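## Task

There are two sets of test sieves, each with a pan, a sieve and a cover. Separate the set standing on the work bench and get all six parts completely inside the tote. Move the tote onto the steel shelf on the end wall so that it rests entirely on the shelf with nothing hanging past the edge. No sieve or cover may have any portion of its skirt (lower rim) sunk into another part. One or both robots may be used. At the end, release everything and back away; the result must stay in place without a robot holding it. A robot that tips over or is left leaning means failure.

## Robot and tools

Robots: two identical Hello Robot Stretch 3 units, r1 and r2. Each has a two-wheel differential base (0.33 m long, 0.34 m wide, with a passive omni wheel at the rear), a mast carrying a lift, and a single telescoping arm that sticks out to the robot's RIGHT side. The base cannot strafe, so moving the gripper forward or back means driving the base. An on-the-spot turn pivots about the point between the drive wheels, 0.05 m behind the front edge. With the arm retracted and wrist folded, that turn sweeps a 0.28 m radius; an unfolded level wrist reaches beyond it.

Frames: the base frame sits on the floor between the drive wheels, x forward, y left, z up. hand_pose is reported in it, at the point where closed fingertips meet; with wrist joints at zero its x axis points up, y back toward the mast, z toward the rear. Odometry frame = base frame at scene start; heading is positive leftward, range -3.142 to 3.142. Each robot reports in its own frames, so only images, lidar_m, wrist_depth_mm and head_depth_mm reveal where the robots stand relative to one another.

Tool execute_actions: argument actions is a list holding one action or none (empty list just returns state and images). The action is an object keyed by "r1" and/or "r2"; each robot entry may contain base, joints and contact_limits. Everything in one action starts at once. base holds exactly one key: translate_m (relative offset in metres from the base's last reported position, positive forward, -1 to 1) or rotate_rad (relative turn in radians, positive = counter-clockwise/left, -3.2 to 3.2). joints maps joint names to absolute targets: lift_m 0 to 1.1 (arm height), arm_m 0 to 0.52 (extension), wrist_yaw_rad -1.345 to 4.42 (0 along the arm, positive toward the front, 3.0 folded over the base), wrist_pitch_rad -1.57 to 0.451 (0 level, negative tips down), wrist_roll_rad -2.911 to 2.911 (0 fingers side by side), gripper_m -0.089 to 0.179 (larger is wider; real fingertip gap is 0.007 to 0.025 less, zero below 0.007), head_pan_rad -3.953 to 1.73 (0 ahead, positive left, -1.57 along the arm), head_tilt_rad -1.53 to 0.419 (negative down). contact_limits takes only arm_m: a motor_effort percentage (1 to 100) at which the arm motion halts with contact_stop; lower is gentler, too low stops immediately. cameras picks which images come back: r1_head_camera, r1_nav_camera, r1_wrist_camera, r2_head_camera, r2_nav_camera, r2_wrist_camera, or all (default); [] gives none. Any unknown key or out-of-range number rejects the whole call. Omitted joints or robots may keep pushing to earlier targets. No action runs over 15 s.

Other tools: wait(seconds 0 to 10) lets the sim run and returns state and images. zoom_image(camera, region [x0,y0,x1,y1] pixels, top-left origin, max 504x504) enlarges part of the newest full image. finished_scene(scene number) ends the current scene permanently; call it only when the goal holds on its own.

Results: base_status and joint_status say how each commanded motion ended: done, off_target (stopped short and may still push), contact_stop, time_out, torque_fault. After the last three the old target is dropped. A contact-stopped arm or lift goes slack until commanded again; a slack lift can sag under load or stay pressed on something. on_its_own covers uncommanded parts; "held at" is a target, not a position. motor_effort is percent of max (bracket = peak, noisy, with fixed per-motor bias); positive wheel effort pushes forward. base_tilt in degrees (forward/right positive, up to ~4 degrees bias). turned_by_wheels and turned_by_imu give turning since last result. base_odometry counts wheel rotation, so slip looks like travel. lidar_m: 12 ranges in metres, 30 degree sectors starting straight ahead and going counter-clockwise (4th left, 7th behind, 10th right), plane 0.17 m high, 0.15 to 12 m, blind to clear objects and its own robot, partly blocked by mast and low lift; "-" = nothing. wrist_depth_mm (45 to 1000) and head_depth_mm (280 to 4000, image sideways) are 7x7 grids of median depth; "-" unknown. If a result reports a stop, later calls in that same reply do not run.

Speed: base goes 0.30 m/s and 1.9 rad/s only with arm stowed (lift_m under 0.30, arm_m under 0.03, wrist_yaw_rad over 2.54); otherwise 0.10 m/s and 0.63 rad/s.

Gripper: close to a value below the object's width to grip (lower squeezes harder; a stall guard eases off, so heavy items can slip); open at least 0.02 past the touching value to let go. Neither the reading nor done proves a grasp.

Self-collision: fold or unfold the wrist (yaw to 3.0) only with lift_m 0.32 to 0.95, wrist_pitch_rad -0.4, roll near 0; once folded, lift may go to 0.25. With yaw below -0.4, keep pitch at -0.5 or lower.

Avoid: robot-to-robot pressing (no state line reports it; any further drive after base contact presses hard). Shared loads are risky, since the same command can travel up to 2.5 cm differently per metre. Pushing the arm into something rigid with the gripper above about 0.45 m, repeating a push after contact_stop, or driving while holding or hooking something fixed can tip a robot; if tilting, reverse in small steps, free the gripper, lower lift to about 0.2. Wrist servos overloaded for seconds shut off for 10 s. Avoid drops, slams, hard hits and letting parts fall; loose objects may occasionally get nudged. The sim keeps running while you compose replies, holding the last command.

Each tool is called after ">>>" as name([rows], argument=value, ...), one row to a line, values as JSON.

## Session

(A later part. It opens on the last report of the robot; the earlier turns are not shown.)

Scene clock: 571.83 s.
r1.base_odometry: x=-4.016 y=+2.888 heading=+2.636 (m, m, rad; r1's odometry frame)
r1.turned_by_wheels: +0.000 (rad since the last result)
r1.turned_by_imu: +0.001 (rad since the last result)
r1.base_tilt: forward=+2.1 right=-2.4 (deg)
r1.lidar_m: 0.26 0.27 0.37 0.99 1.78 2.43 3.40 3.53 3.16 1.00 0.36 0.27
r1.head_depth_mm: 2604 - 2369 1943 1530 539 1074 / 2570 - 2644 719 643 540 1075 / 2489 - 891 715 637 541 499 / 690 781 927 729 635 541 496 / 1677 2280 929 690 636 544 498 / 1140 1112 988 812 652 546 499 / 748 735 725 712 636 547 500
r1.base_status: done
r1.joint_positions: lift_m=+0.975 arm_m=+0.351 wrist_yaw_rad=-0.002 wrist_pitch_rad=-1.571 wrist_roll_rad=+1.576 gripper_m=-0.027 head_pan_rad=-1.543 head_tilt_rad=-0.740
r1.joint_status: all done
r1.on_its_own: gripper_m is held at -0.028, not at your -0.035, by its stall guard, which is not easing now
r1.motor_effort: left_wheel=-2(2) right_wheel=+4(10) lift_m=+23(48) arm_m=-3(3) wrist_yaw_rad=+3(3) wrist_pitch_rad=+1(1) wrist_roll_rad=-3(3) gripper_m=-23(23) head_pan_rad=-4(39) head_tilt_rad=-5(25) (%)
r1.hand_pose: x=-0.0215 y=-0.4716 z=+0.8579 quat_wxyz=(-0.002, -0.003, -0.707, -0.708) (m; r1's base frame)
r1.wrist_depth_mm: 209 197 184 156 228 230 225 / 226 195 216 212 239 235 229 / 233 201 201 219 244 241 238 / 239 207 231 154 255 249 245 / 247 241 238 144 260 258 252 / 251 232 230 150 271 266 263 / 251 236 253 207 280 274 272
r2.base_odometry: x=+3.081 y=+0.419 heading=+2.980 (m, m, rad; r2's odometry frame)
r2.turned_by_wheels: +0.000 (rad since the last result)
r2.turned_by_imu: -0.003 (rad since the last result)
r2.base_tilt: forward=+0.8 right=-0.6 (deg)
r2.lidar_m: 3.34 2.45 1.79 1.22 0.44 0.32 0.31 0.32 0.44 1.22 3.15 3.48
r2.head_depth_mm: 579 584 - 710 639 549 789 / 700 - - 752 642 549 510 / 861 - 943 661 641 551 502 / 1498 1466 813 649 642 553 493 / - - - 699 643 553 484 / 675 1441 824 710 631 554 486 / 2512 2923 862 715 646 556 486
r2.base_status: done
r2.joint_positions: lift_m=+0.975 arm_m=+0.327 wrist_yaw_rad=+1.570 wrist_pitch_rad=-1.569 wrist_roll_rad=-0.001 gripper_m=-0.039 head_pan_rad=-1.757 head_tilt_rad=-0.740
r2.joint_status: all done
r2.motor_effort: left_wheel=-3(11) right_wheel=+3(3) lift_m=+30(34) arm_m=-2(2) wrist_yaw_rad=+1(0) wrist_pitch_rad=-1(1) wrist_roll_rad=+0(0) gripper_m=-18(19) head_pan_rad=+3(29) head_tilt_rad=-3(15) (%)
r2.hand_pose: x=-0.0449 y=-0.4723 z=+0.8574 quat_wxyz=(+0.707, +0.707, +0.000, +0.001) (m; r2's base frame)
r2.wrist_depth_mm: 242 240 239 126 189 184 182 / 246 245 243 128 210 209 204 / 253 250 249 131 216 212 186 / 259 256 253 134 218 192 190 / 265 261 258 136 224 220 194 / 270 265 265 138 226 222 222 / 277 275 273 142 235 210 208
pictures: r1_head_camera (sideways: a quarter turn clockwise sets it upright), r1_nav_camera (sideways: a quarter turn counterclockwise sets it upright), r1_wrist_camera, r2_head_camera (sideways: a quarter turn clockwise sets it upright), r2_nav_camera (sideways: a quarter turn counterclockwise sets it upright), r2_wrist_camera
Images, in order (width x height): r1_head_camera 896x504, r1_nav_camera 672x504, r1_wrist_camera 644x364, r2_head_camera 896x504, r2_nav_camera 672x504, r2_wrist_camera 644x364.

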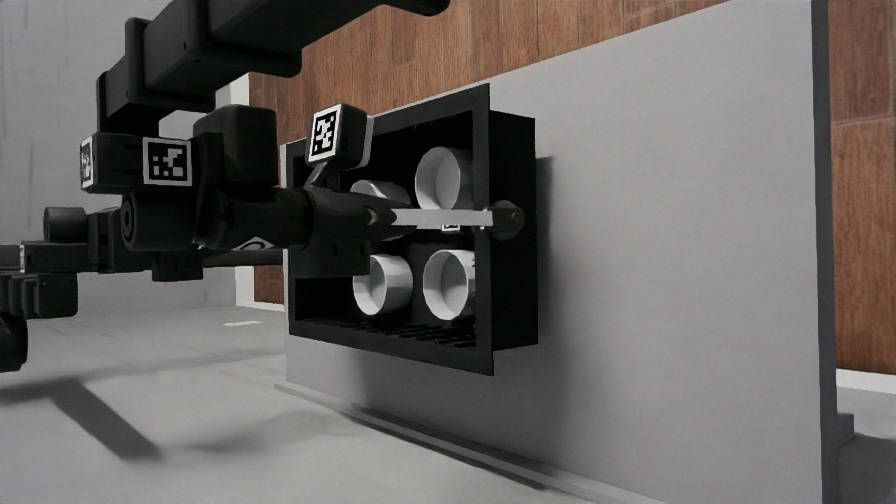

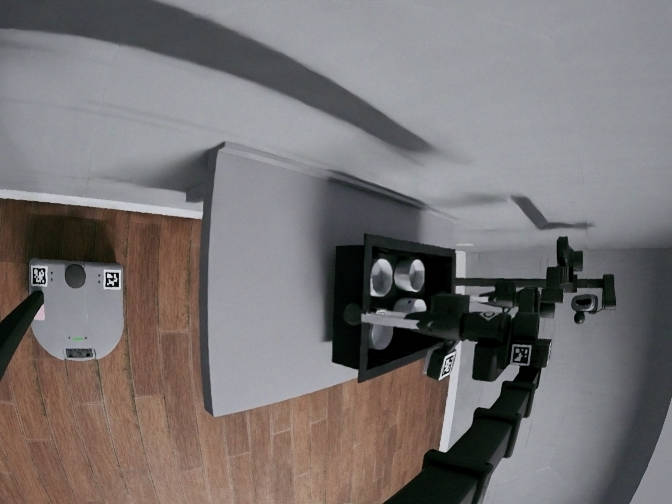

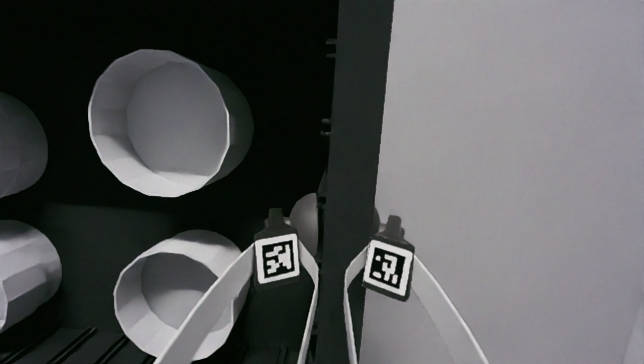

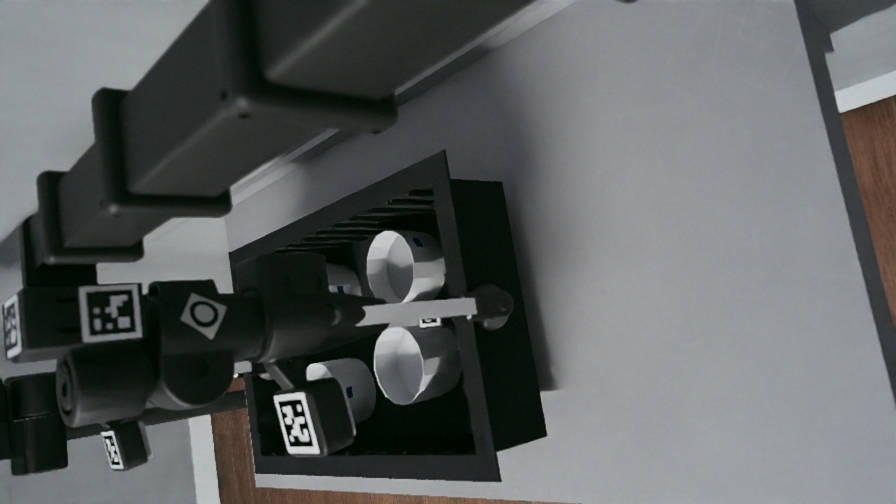

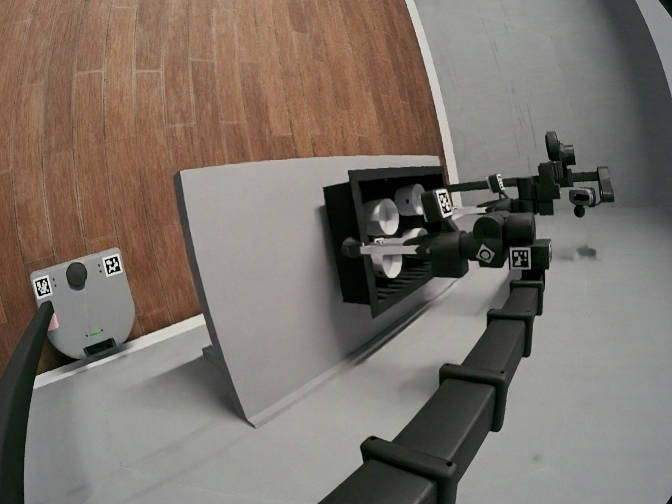

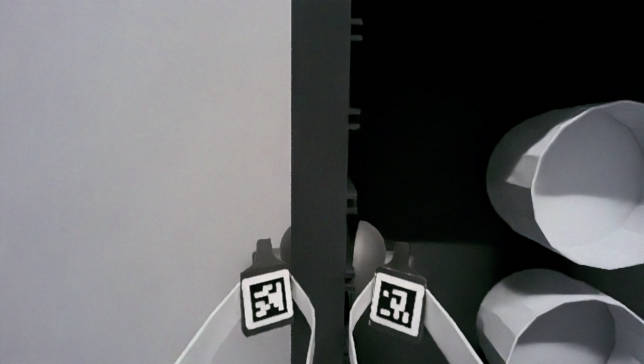

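>>> execute_actions([
  {"r2": {"joints": {"lift_m": 0.9472}}, "r1": {"joints": {"lift_m": 0.9475}}},
], cameras=["r1_head_camera"])

Scene clock: 577.70 s.
r1.base_odometry: x=-4.016 y=+2.888 heading=+2.636 (m, m, rad; r1's odometry frame)
r1.turned_by_wheels: +0.000 (rad since the last result)
r1.turned_by_imu: +0.000 (rad since the last result)
r1.base_tilt: forward=+2.1 right=-2.5 (deg)
r1.lidar_m: 0.26 0.27 0.36 0.99 1.78 2.44 3.42 3.53 3.16 1.00 0.37 0.27
r1.head_depth_mm: 2615 2856 - 1949 1536 539 1071 / 2595 2795 2479 730 643 539 1078 / 2592 - - 735 637 542 499 / 893 780 1113 750 637 542 497 / 1106 2297 1020 744 636 545 498 / 1136 1114 988 810 652 544 498 / 747 734 723 714 635 546 500
r1.base_status: not commanded
r1.joint_positions: lift_m=+0.948 arm_m=+0.351 wrist_yaw_rad=-0.002 wrist_pitch_rad=-1.572 wrist_roll_rad=+1.576 gripper_m=-0.027 head_pan_rad=-1.543 head_tilt_rad=-0.740
r1.joint_status: all done
r1.on_its_own: gripper_m is held at -0.028, not at your -0.035, by its stall guard, which is not easing now
r1.motor_effort: left_wheel=-1(2) right_wheel=+4(4) lift_m=+23(19) arm_m=-3(3) wrist_yaw_rad=+3(2) wrist_pitch_rad=+1(1) wrist_roll_rad=-3(3) gripper_m=-23(24) head_pan_rad=-4(3) head_tilt_rad=-6(5) (%)
r1.hand_pose: x=-0.0215 y=-0.4716 z=+0.8304 quat_wxyz=(-0.002, -0.003, -0.707, -0.708) (m; r1's base frame)
r1.wrist_depth_mm: 212 197 186 156 205 202 199 / 224 195 213 211 211 208 204 / 231 200 202 215 220 214 213 / 239 208 230 153 225 223 218 / 246 244 237 144 234 228 223 / 254 233 229 151 241 235 233 / 252 236 253 206 252 246 242
r2.base_odometry: x=+3.081 y=+0.419 heading=+2.980 (m, m, rad; r2's odometry frame)
r2.turned_by_wheels: +0.000 (rad since the last result)
r2.turned_by_imu: -0.001 (rad since the last result)
r2.base_tilt: forward=+0.7 right=-0.5 (deg)
r2.lidar_m: 3.35 2.44 1.78 1.21 0.44 0.32 0.31 0.32 0.44 1.22 3.16 3.48
r2.head_depth_mm: 578 609 - - 616 543 789 / 712 720 - 723 638 550 510 / 903 - 905 707 641 552 501 / 1282 1580 856 744 642 551 493 / 2144 - - 724 640 554 485 / 693 2099 888 748 632 553 485 / 710 2893 909 705 633 555 487
r2.base_status: not commanded
r2.joint_positions: lift_m=+0.947 arm_m=+0.327 wrist_yaw_rad=+1.570 wrist_pitch_rad=-1.569 wrist_roll_rad=-0.001 gripper_m=-0.039 head_pan_rad=-1.757 head_tilt_rad=-0.740
r2.joint_status: all done
r2.motor_effort: left_wheel=-3(4) right_wheel=+2(3) lift_m=+29(30) arm_m=-2(2) wrist_yaw_rad=+1(0) wrist_pitch_rad=+0(1) wrist_roll_rad=+0(0) gripper_m=-19(18) head_pan_rad=+3(3) head_tilt_rad=-3(4) (%)
r2.hand_pose: x=-0.0450 y=-0.4723 z=+0.8296 quat_wxyz=(+0.707, +0.707, +0.000, +0.000) (m; r2's base frame)
r2.wrist_depth_mm: 213 212 211 125 191 186 185 / 219 217 215 127 210 207 206 / 223 221 219 130 215 211 187 / 228 227 225 133 219 192 190 / 234 232 229 136 221 222 193 / 240 238 236 139 228 224 221 / 245 244 239 142 235 211 208
pictures: r1_head_camera (sideways: a quarter turn clockwise sets it upright)
Images, in order (width x height): r1_head_camera 896x504.

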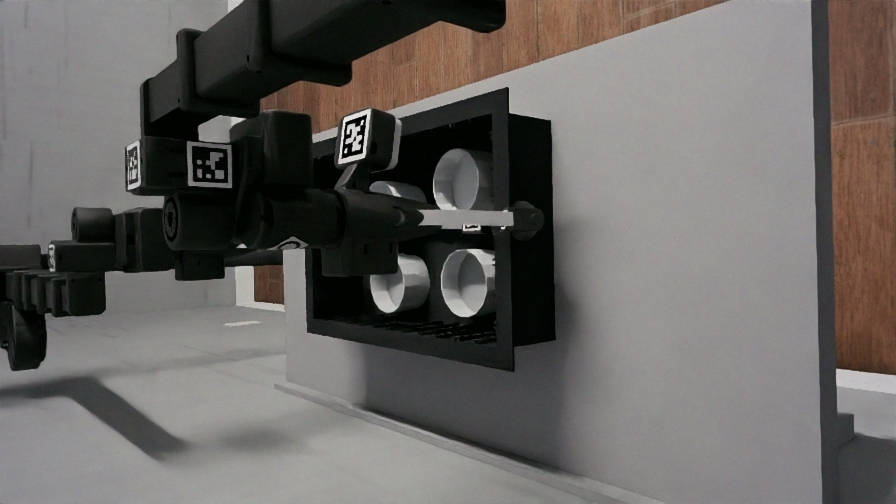

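>>> execute_actions([
  {"r2": {"joints": {"lift_m": 0.9465, "gripper_m": 0.074}}, "r1": {"joints": {"lift_m": 0.9465, "gripper_m": 0.074}}},
], cameras=["r1_wrist_camera", "r2_wrist_camera"])

Scene clock: 581.73 s.
r1.base_odometry: x=-4.016 y=+2.888 heading=+2.636 (m, m, rad; r1's odometry frame)
r1.turned_by_wheels: +0.000 (rad since the last result)
r1.turned_by_imu: +0.001 (rad since the last result)
r1.base_tilt: forward=+2.2 right=-2.4 (deg)
r1.lidar_m: 0.26 0.27 0.36 0.99 1.78 2.43 3.41 3.53 3.17 1.00 0.36 0.27
r1.head_depth_mm: 2573 2856 - 1955 1530 538 1078 / 2588 2790 2479 730 642 539 1077 / 2619 - - 737 637 541 1076 / 894 783 1112 747 636 543 497 / 1106 2293 1024 744 636 543 497 / 1133 1119 992 809 652 546 498 / 746 733 724 713 636 547 500
r1.base_status: not commanded
r1.joint_positions: lift_m=+0.947 arm_m=+0.351 wrist_yaw_rad=-0.002 wrist_pitch_rad=-1.569 wrist_roll_rad=+1.573 gripper_m=+0.074 head_pan_rad=-1.543 head_tilt_rad=-0.740
r1.joint_status: all done
r1.motor_effort: left_wheel=-1(1) right_wheel=+3(4) lift_m=+18(26) arm_m=-2(3) wrist_yaw_rad=+2(3) wrist_pitch_rad=+0(2) wrist_roll_rad=-2(3) gripper_m=+1(96) head_pan_rad=-3(3) head_tilt_rad=-6(6) (%)
r1.hand_pose: x=-0.0215 y=-0.4721 z=+0.8295 quat_wxyz=(-0.001, -0.002, -0.707, -0.707) (m; r1's base frame)
r1.wrist_depth_mm: 216 200 186 159 204 201 197 / 223 195 212 211 210 209 206 / 231 201 203 219 216 214 210 / 239 208 231 224 225 222 218 / 250 244 - 177 232 228 225 / 254 231 234 152 245 237 229 / 248 238 241 156 250 244 240
r2.base_odometry: x=+3.081 y=+0.419 heading=+2.980 (m, m, rad; r2's odometry frame)
r2.turned_by_wheels: +0.000 (rad since the last result)
r2.turned_by_imu: -0.001 (rad since the last result)
r2.base_tilt: forward=+0.7 right=-0.6 (deg)
r2.lidar_m: 3.36 2.44 1.79 1.21 0.44 0.32 0.31 0.32 0.44 1.22 3.13 3.47
r2.head_depth_mm: 578 609 - - 618 544 788 / 710 719 - 727 639 550 509 / 907 - 905 708 642 552 500 / 1286 1574 857 745 642 552 493 / 2155 - - 721 638 554 485 / 694 2111 890 749 631 555 485 / 713 2869 908 703 634 556 487
r2.base_status: not commanded
r2.joint_positions: lift_m=+0.947 arm_m=+0.327 wrist_yaw_rad=+1.570 wrist_pitch_rad=-1.570 wrist_roll_rad=-0.001 gripper_m=+0.074 head_pan_rad=-1.757 head_tilt_rad=-0.740
r2.joint_status: all done
r2.motor_effort: left_wheel=-4(4) right_wheel=+3(2) lift_m=+25(30) arm_m=-2(2) wrist_yaw_rad=+0(0) wrist_pitch_rad=+0(1) wrist_roll_rad=+0(0) gripper_m=+1(80) head_pan_rad=+2(3) head_tilt_rad=-3(4) (%)
r2.hand_pose: x=-0.0452 y=-0.4723 z=+0.8291 quat_wxyz=(+0.707, +0.707, +0.000, +0.000) (m; r2's base frame)
r2.wrist_depth_mm: 213 213 211 124 191 187 185 / 217 217 214 127 210 208 206 / 223 220 219 130 214 210 187 / 229 226 224 133 218 191 190 / 232 233 229 135 221 219 193 / 238 237 - 138 228 215 221 / 244 242 242 142 234 211 209
pictures: r1_wrist_camera, r2_wrist_camera
Images, in order (width x height): r1_wrist_camera 644x364, r2_wrist_camera 644x364.

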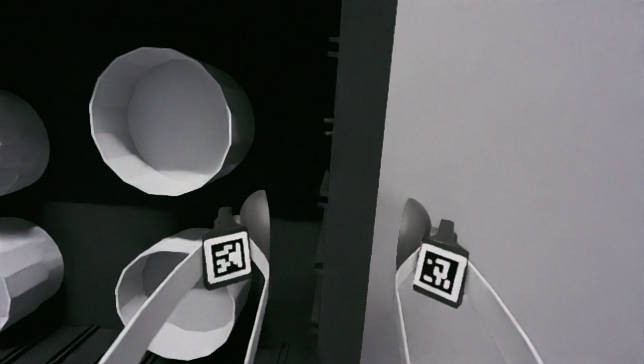

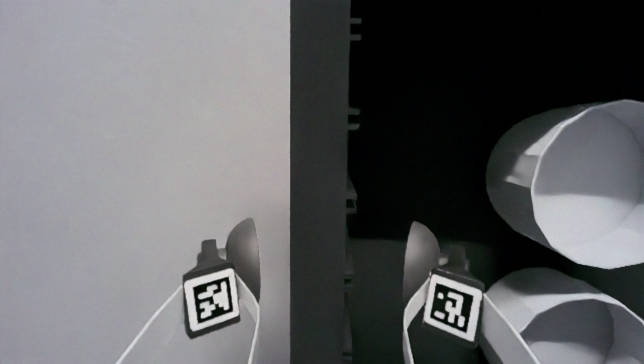

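>>> execute_actions([
  {"r2": {"joints": {"lift_m": 0.998}}, "r1": {"joints": {"lift_m": 1.0}}},
], cameras=["r1_head_camera", "r1_wrist_camera", "r2_wrist_camera"])

Scene clock: 590.20 s.
r1.base_odometry: x=-4.016 y=+2.888 heading=+2.636 (m, m, rad; r1's odometry frame)
r1.turned_by_wheels: +0.000 (rad since the last result)
r1.turned_by_imu: +0.001 (rad since the last result)
r1.base_tilt: forward=+2.2 right=-2.5 (deg)
r1.lidar_m: 0.26 0.27 0.36 0.99 1.78 2.43 3.40 3.52 3.19 1.00 0.36 0.27
r1.head_depth_mm: 2556 - 2569 1940 1528 538 1074 / 2516 3003 2509 735 644 540 1075 / 2471 - 928 750 636 541 1077 / 671 787 937 788 636 543 498 / 1957 2279 1023 746 634 544 497 / 1136 1111 991 811 651 545 499 / 746 737 724 713 635 547 501
r1.base_status: not commanded
r1.joint_positions: lift_m=+0.999 arm_m=+0.351 wrist_yaw_rad=-0.002 wrist_pitch_rad=-1.569 wrist_roll_rad=+1.573 gripper_m=+0.074 head_pan_rad=-1.543 head_tilt_rad=-0.740
r1.joint_status: all done
r1.motor_effort: left_wheel=-1(1) right_wheel=+3(3) lift_m=+46(49) arm_m=-3(3) wrist_yaw_rad=+1(2) wrist_pitch_rad=+0(0) wrist_roll_rad=-2(2) gripper_m=+0(1) head_pan_rad=-3(3) head_tilt_rad=-6(6) (%)
r1.hand_pose: x=-0.0215 y=-0.4723 z=+0.8818 quat_wxyz=(-0.001, -0.002, -0.708, -0.707) (m; r1's base frame)
r1.wrist_depth_mm: 216 200 186 177 252 249 244 / 278 274 250 265 261 258 253 / 261 280 254 270 269 262 262 / 290 292 286 281 278 271 269 / 282 303 - 289 288 281 276 / 291 311 291 298 301 290 289 / 249 257 260 247 307 301 301
r2.base_odometry: x=+3.081 y=+0.419 heading=+2.980 (m, m, rad; r2's odometry frame)
r2.turned_by_wheels: +0.000 (rad since the last result)
r2.turned_by_imu: -0.001 (rad since the last result)
r2.base_tilt: forward=+0.8 right=-0.6 (deg)
r2.lidar_m: 3.34 2.44 1.79 1.21 0.44 0.32 0.31 0.32 0.44 1.23 3.15 3.47
r2.head_depth_mm: 568 - - 690 638 549 792 / - - 847 764 638 550 510 / - 1053 941 709 641 550 500 / 1472 1395 856 746 643 552 493 / - - 886 734 645 553 485 / - 1450 866 747 631 554 485 / 2513 2870 898 703 633 555 486
r2.base_status: not commanded
r2.joint_positions: lift_m=+0.998 arm_m=+0.327 wrist_yaw_rad=+1.570 wrist_pitch_rad=-1.570 wrist_roll_rad=-0.001 gripper_m=+0.074 head_pan_rad=-1.757 head_tilt_rad=-0.740
r2.joint_status: all done
r2.motor_effort: left_wheel=-3(4) right_wheel=+3(3) lift_m=+32(33) arm_m=-2(2) wrist_yaw_rad=+1(0) wrist_pitch_rad=+0(0) wrist_roll_rad=+0(0) gripper_m=+1(1) head_pan_rad=+4(3) head_tilt_rad=-4(4) (%)
r2.hand_pose: x=-0.0452 y=-0.4723 z=+0.8803 quat_wxyz=(+0.707, +0.707, +0.000, +0.000) (m; r2's base frame)
r2.wrist_depth_mm: 265 264 260 174 191 187 184 / 269 269 267 210 258 259 254 / 276 275 272 264 264 239 259 / 283 280 278 271 268 244 242 / 290 288 283 274 274 272 273 / 296 290 - 281 281 260 275 / 303 301 299 287 289 265 282
pictures: r1_head_camera (sideways: a quarter turn clockwise sets it upright), r1_wrist_camera, r2_wrist_camera
Images, in order (width x height): r1_head_camera 896x504, r1_wrist_camera 644x364, r2_wrist_camera 644x364.

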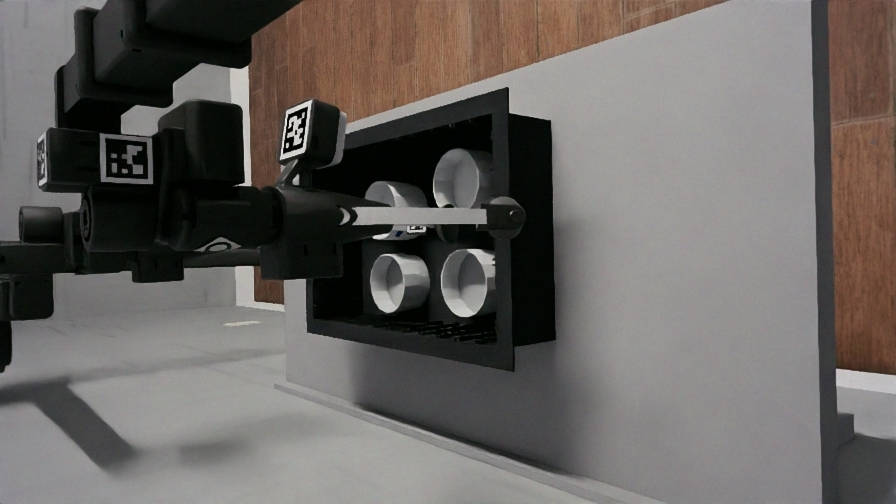

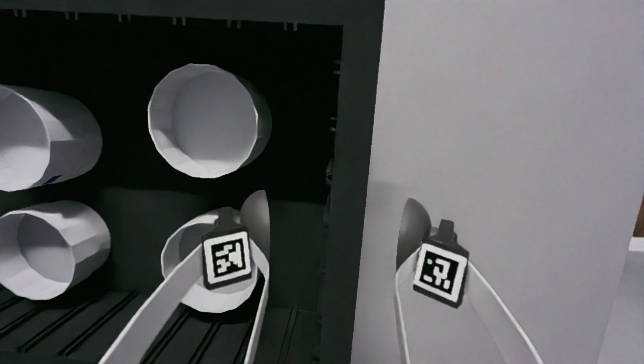

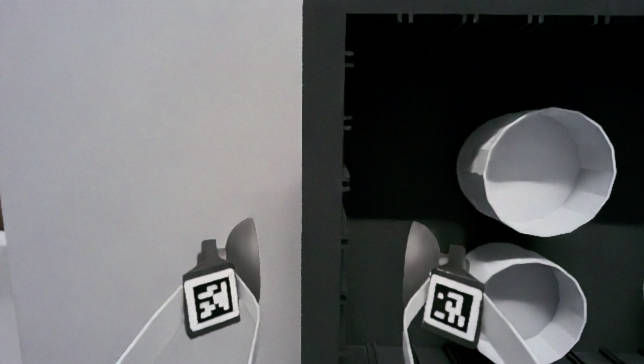

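>>> execute_actions([
  {"r2": {"base": {"translate_m": 0.25}, "joints": {"lift_m": 1.03, "arm_m": 0.0, "head_pan_rad": -2.0}}, "r1": {"base": {"translate_m": -0.25}, "joints": {"lift_m": 1.03, "arm_m": 0.0, "head_pan_rad": -1.2}}},
])

Scene clock: 595.93 s.
r1.base_odometry: x=-3.797 y=+2.766 heading=+2.636 (m, m, rad; r1's odometry frame)
r1.turned_by_wheels: +0.000 (rad since the last result)
r1.turned_by_imu: +0.000 (rad since the last result)
r1.base_tilt: forward=+2.1 right=-2.4 (deg)
r1.lidar_m: 0.51 0.53 0.72 1.71 1.77 2.43 3.84 3.30 3.17 1.30 0.72 0.53
r1.head_depth_mm: 2442 2688 2450 1938 1578 - - / 2544 2923 1098 1554 1540 1414 - / 1878 2206 940 749 647 568 1098 / 1320 1480 968 763 648 542 1098 / 1016 1103 1023 749 651 544 1124 / 827 885 944 735 652 545 1153 / 695 737 784 787 654 573 1049
r1.base_status: done
r1.joint_positions: lift_m=+1.029 arm_m=+0.003 wrist_yaw_rad=+0.000 wrist_pitch_rad=-1.568 wrist_roll_rad=+1.572 gripper_m=+0.074 head_pan_rad=-1.207 head_tilt_rad=-0.741
r1.joint_status: all done
joint sent to its limit — the command would take r1.arm_m past its lower limit, so that joint was sent only as far as its limit.
r1.motor_effort: left_wheel=+0(3) right_wheel=+2(3) lift_m=+46(50) arm_m=-3(5) wrist_yaw_rad=+0(2) wrist_pitch_rad=+0(1) wrist_roll_rad=-1(1) gripper_m=+1(0) head_pan_rad=+3(28) head_tilt_rad=-6(6) (%)
r1.hand_pose: x=-0.0215 y=-0.1243 z=+0.9118 quat_wxyz=(+0.000, -0.001, -0.708, -0.706) (m; r1's base frame)
r1.wrist_depth_mm: - - - - - 955 943 / - - - - - 975 986 / - - - - - - 980 / - - - - - - - / 348 349 - - - - - / 362 351 357 - - - - / 374 368 360 858 876 926 -
r2.base_odometry: x=+2.835 y=+0.459 heading=+2.980 (m, m, rad; r2's odometry frame)
r2.turned_by_wheels: +0.000 (rad since the last result)
r2.turned_by_imu: -0.001 (rad since the last result)
r2.base_tilt: forward=+0.8 right=-0.6 (deg)
r2.lidar_m: 3.08 2.43 1.79 1.72 0.80 0.58 0.56 0.58 0.80 1.29 3.14 3.22
r2.head_depth_mm: 711 - - 722 637 570 1169 / 815 - - 727 639 552 1180 / 930 - - 726 672 530 1152 / - - - - - - 1135 / - - - - - - 1172 / - - - - - - 1182 / 2613 2887 - - - - -
r2.base_status: done
r2.joint_positions: lift_m=+1.030 arm_m=+0.000 wrist_yaw_rad=+1.570 wrist_pitch_rad=-1.570 wrist_roll_rad=-0.001 gripper_m=+0.074 head_pan_rad=-1.993 head_tilt_rad=-0.740
r2.joint_status: all done
r2.motor_effort: left_wheel=-3(6) right_wheel=+2(4) lift_m=+32(33) arm_m=-3(3) wrist_yaw_rad=+0(0) wrist_pitch_rad=+0(0) wrist_roll_rad=+0(0) gripper_m=+0(1) head_pan_rad=-2(17) head_tilt_rad=-4(4) (%)
r2.hand_pose: x=-0.0452 y=-0.1454 z=+0.9123 quat_wxyz=(+0.707, +0.707, +0.000, +0.000) (m; r2's base frame)
r2.wrist_depth_mm: - - - - - - - / - - - - - - - / - - - - - - - / - - - - - - - / - - - - - - - / - - - - 337 320 319 / - 992 979 - 334 328 322
pictures: r1_head_camera (sideways: a quarter turn clockwise sets it upright), r1_nav_camera (sideways: a quarter turn counterclockwise sets it upright), r1_wrist_camera, r2_head_camera (sideways: a quarter turn clockwise sets it upright), r2_nav_camera (sideways: a quarter turn counterclockwise sets it upright), r2_wrist_camera
Images, in order (width x height): r1_head_camera 896x504, r1_nav_camera 672x504, r1_wrist_camera 644x364, r2_head_camera 896x504, r2_nav_camera 672x504, r2_wrist_camera 644x364.

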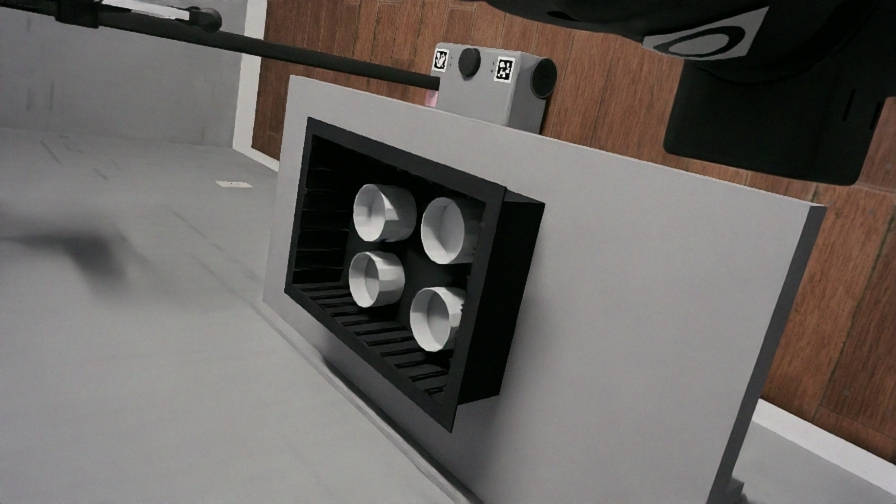

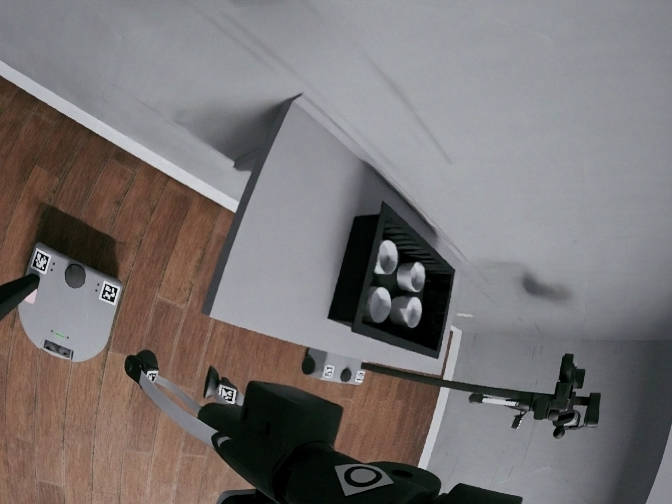

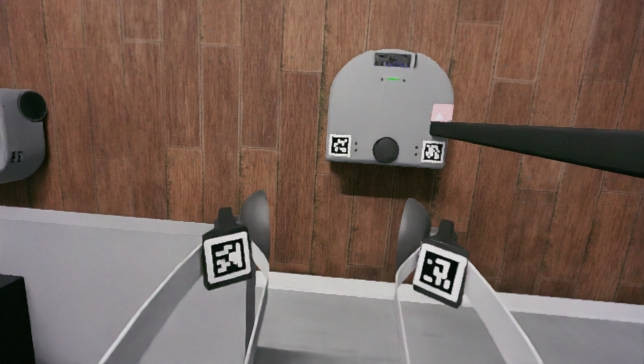

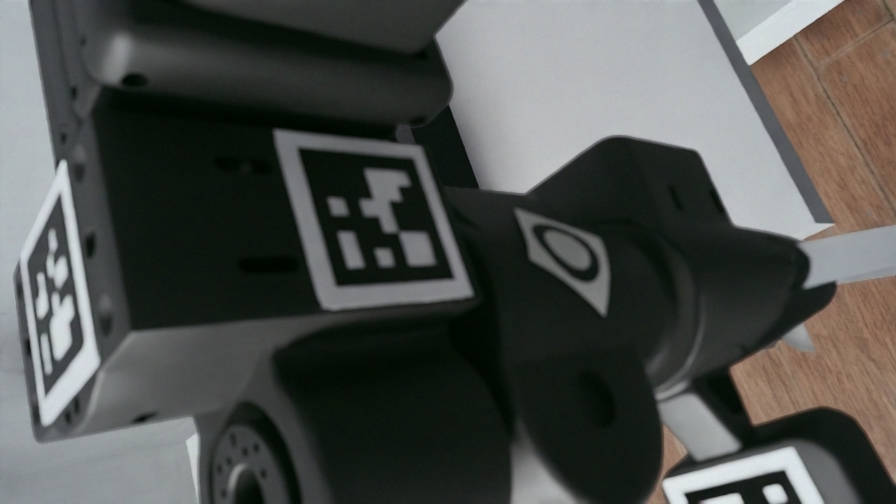

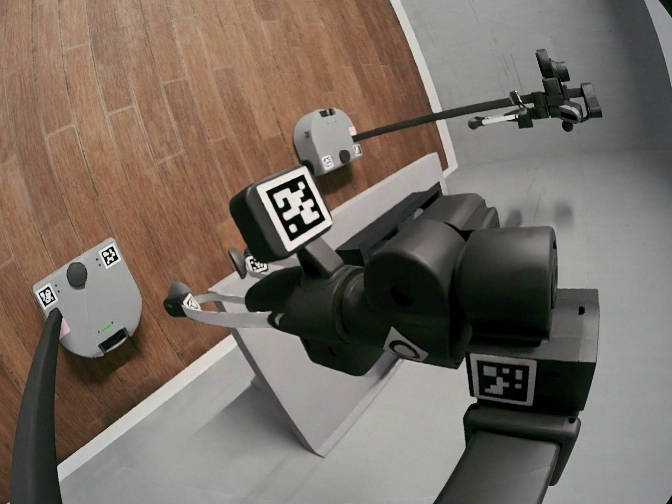

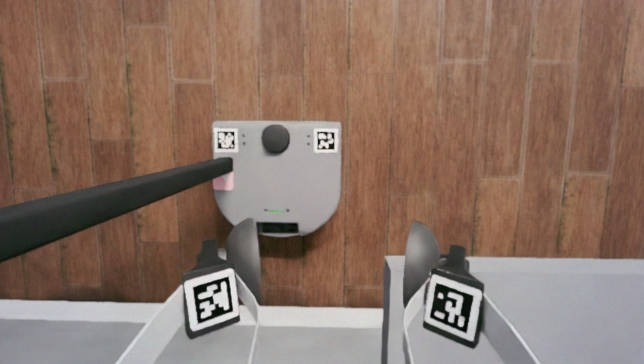

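The tote is on the shelf with room to the front edge. All six parts are inside, none are nested, and both robots are clear and level.

>>> finished_scene(scene=2)

The scene is finished: the task was done.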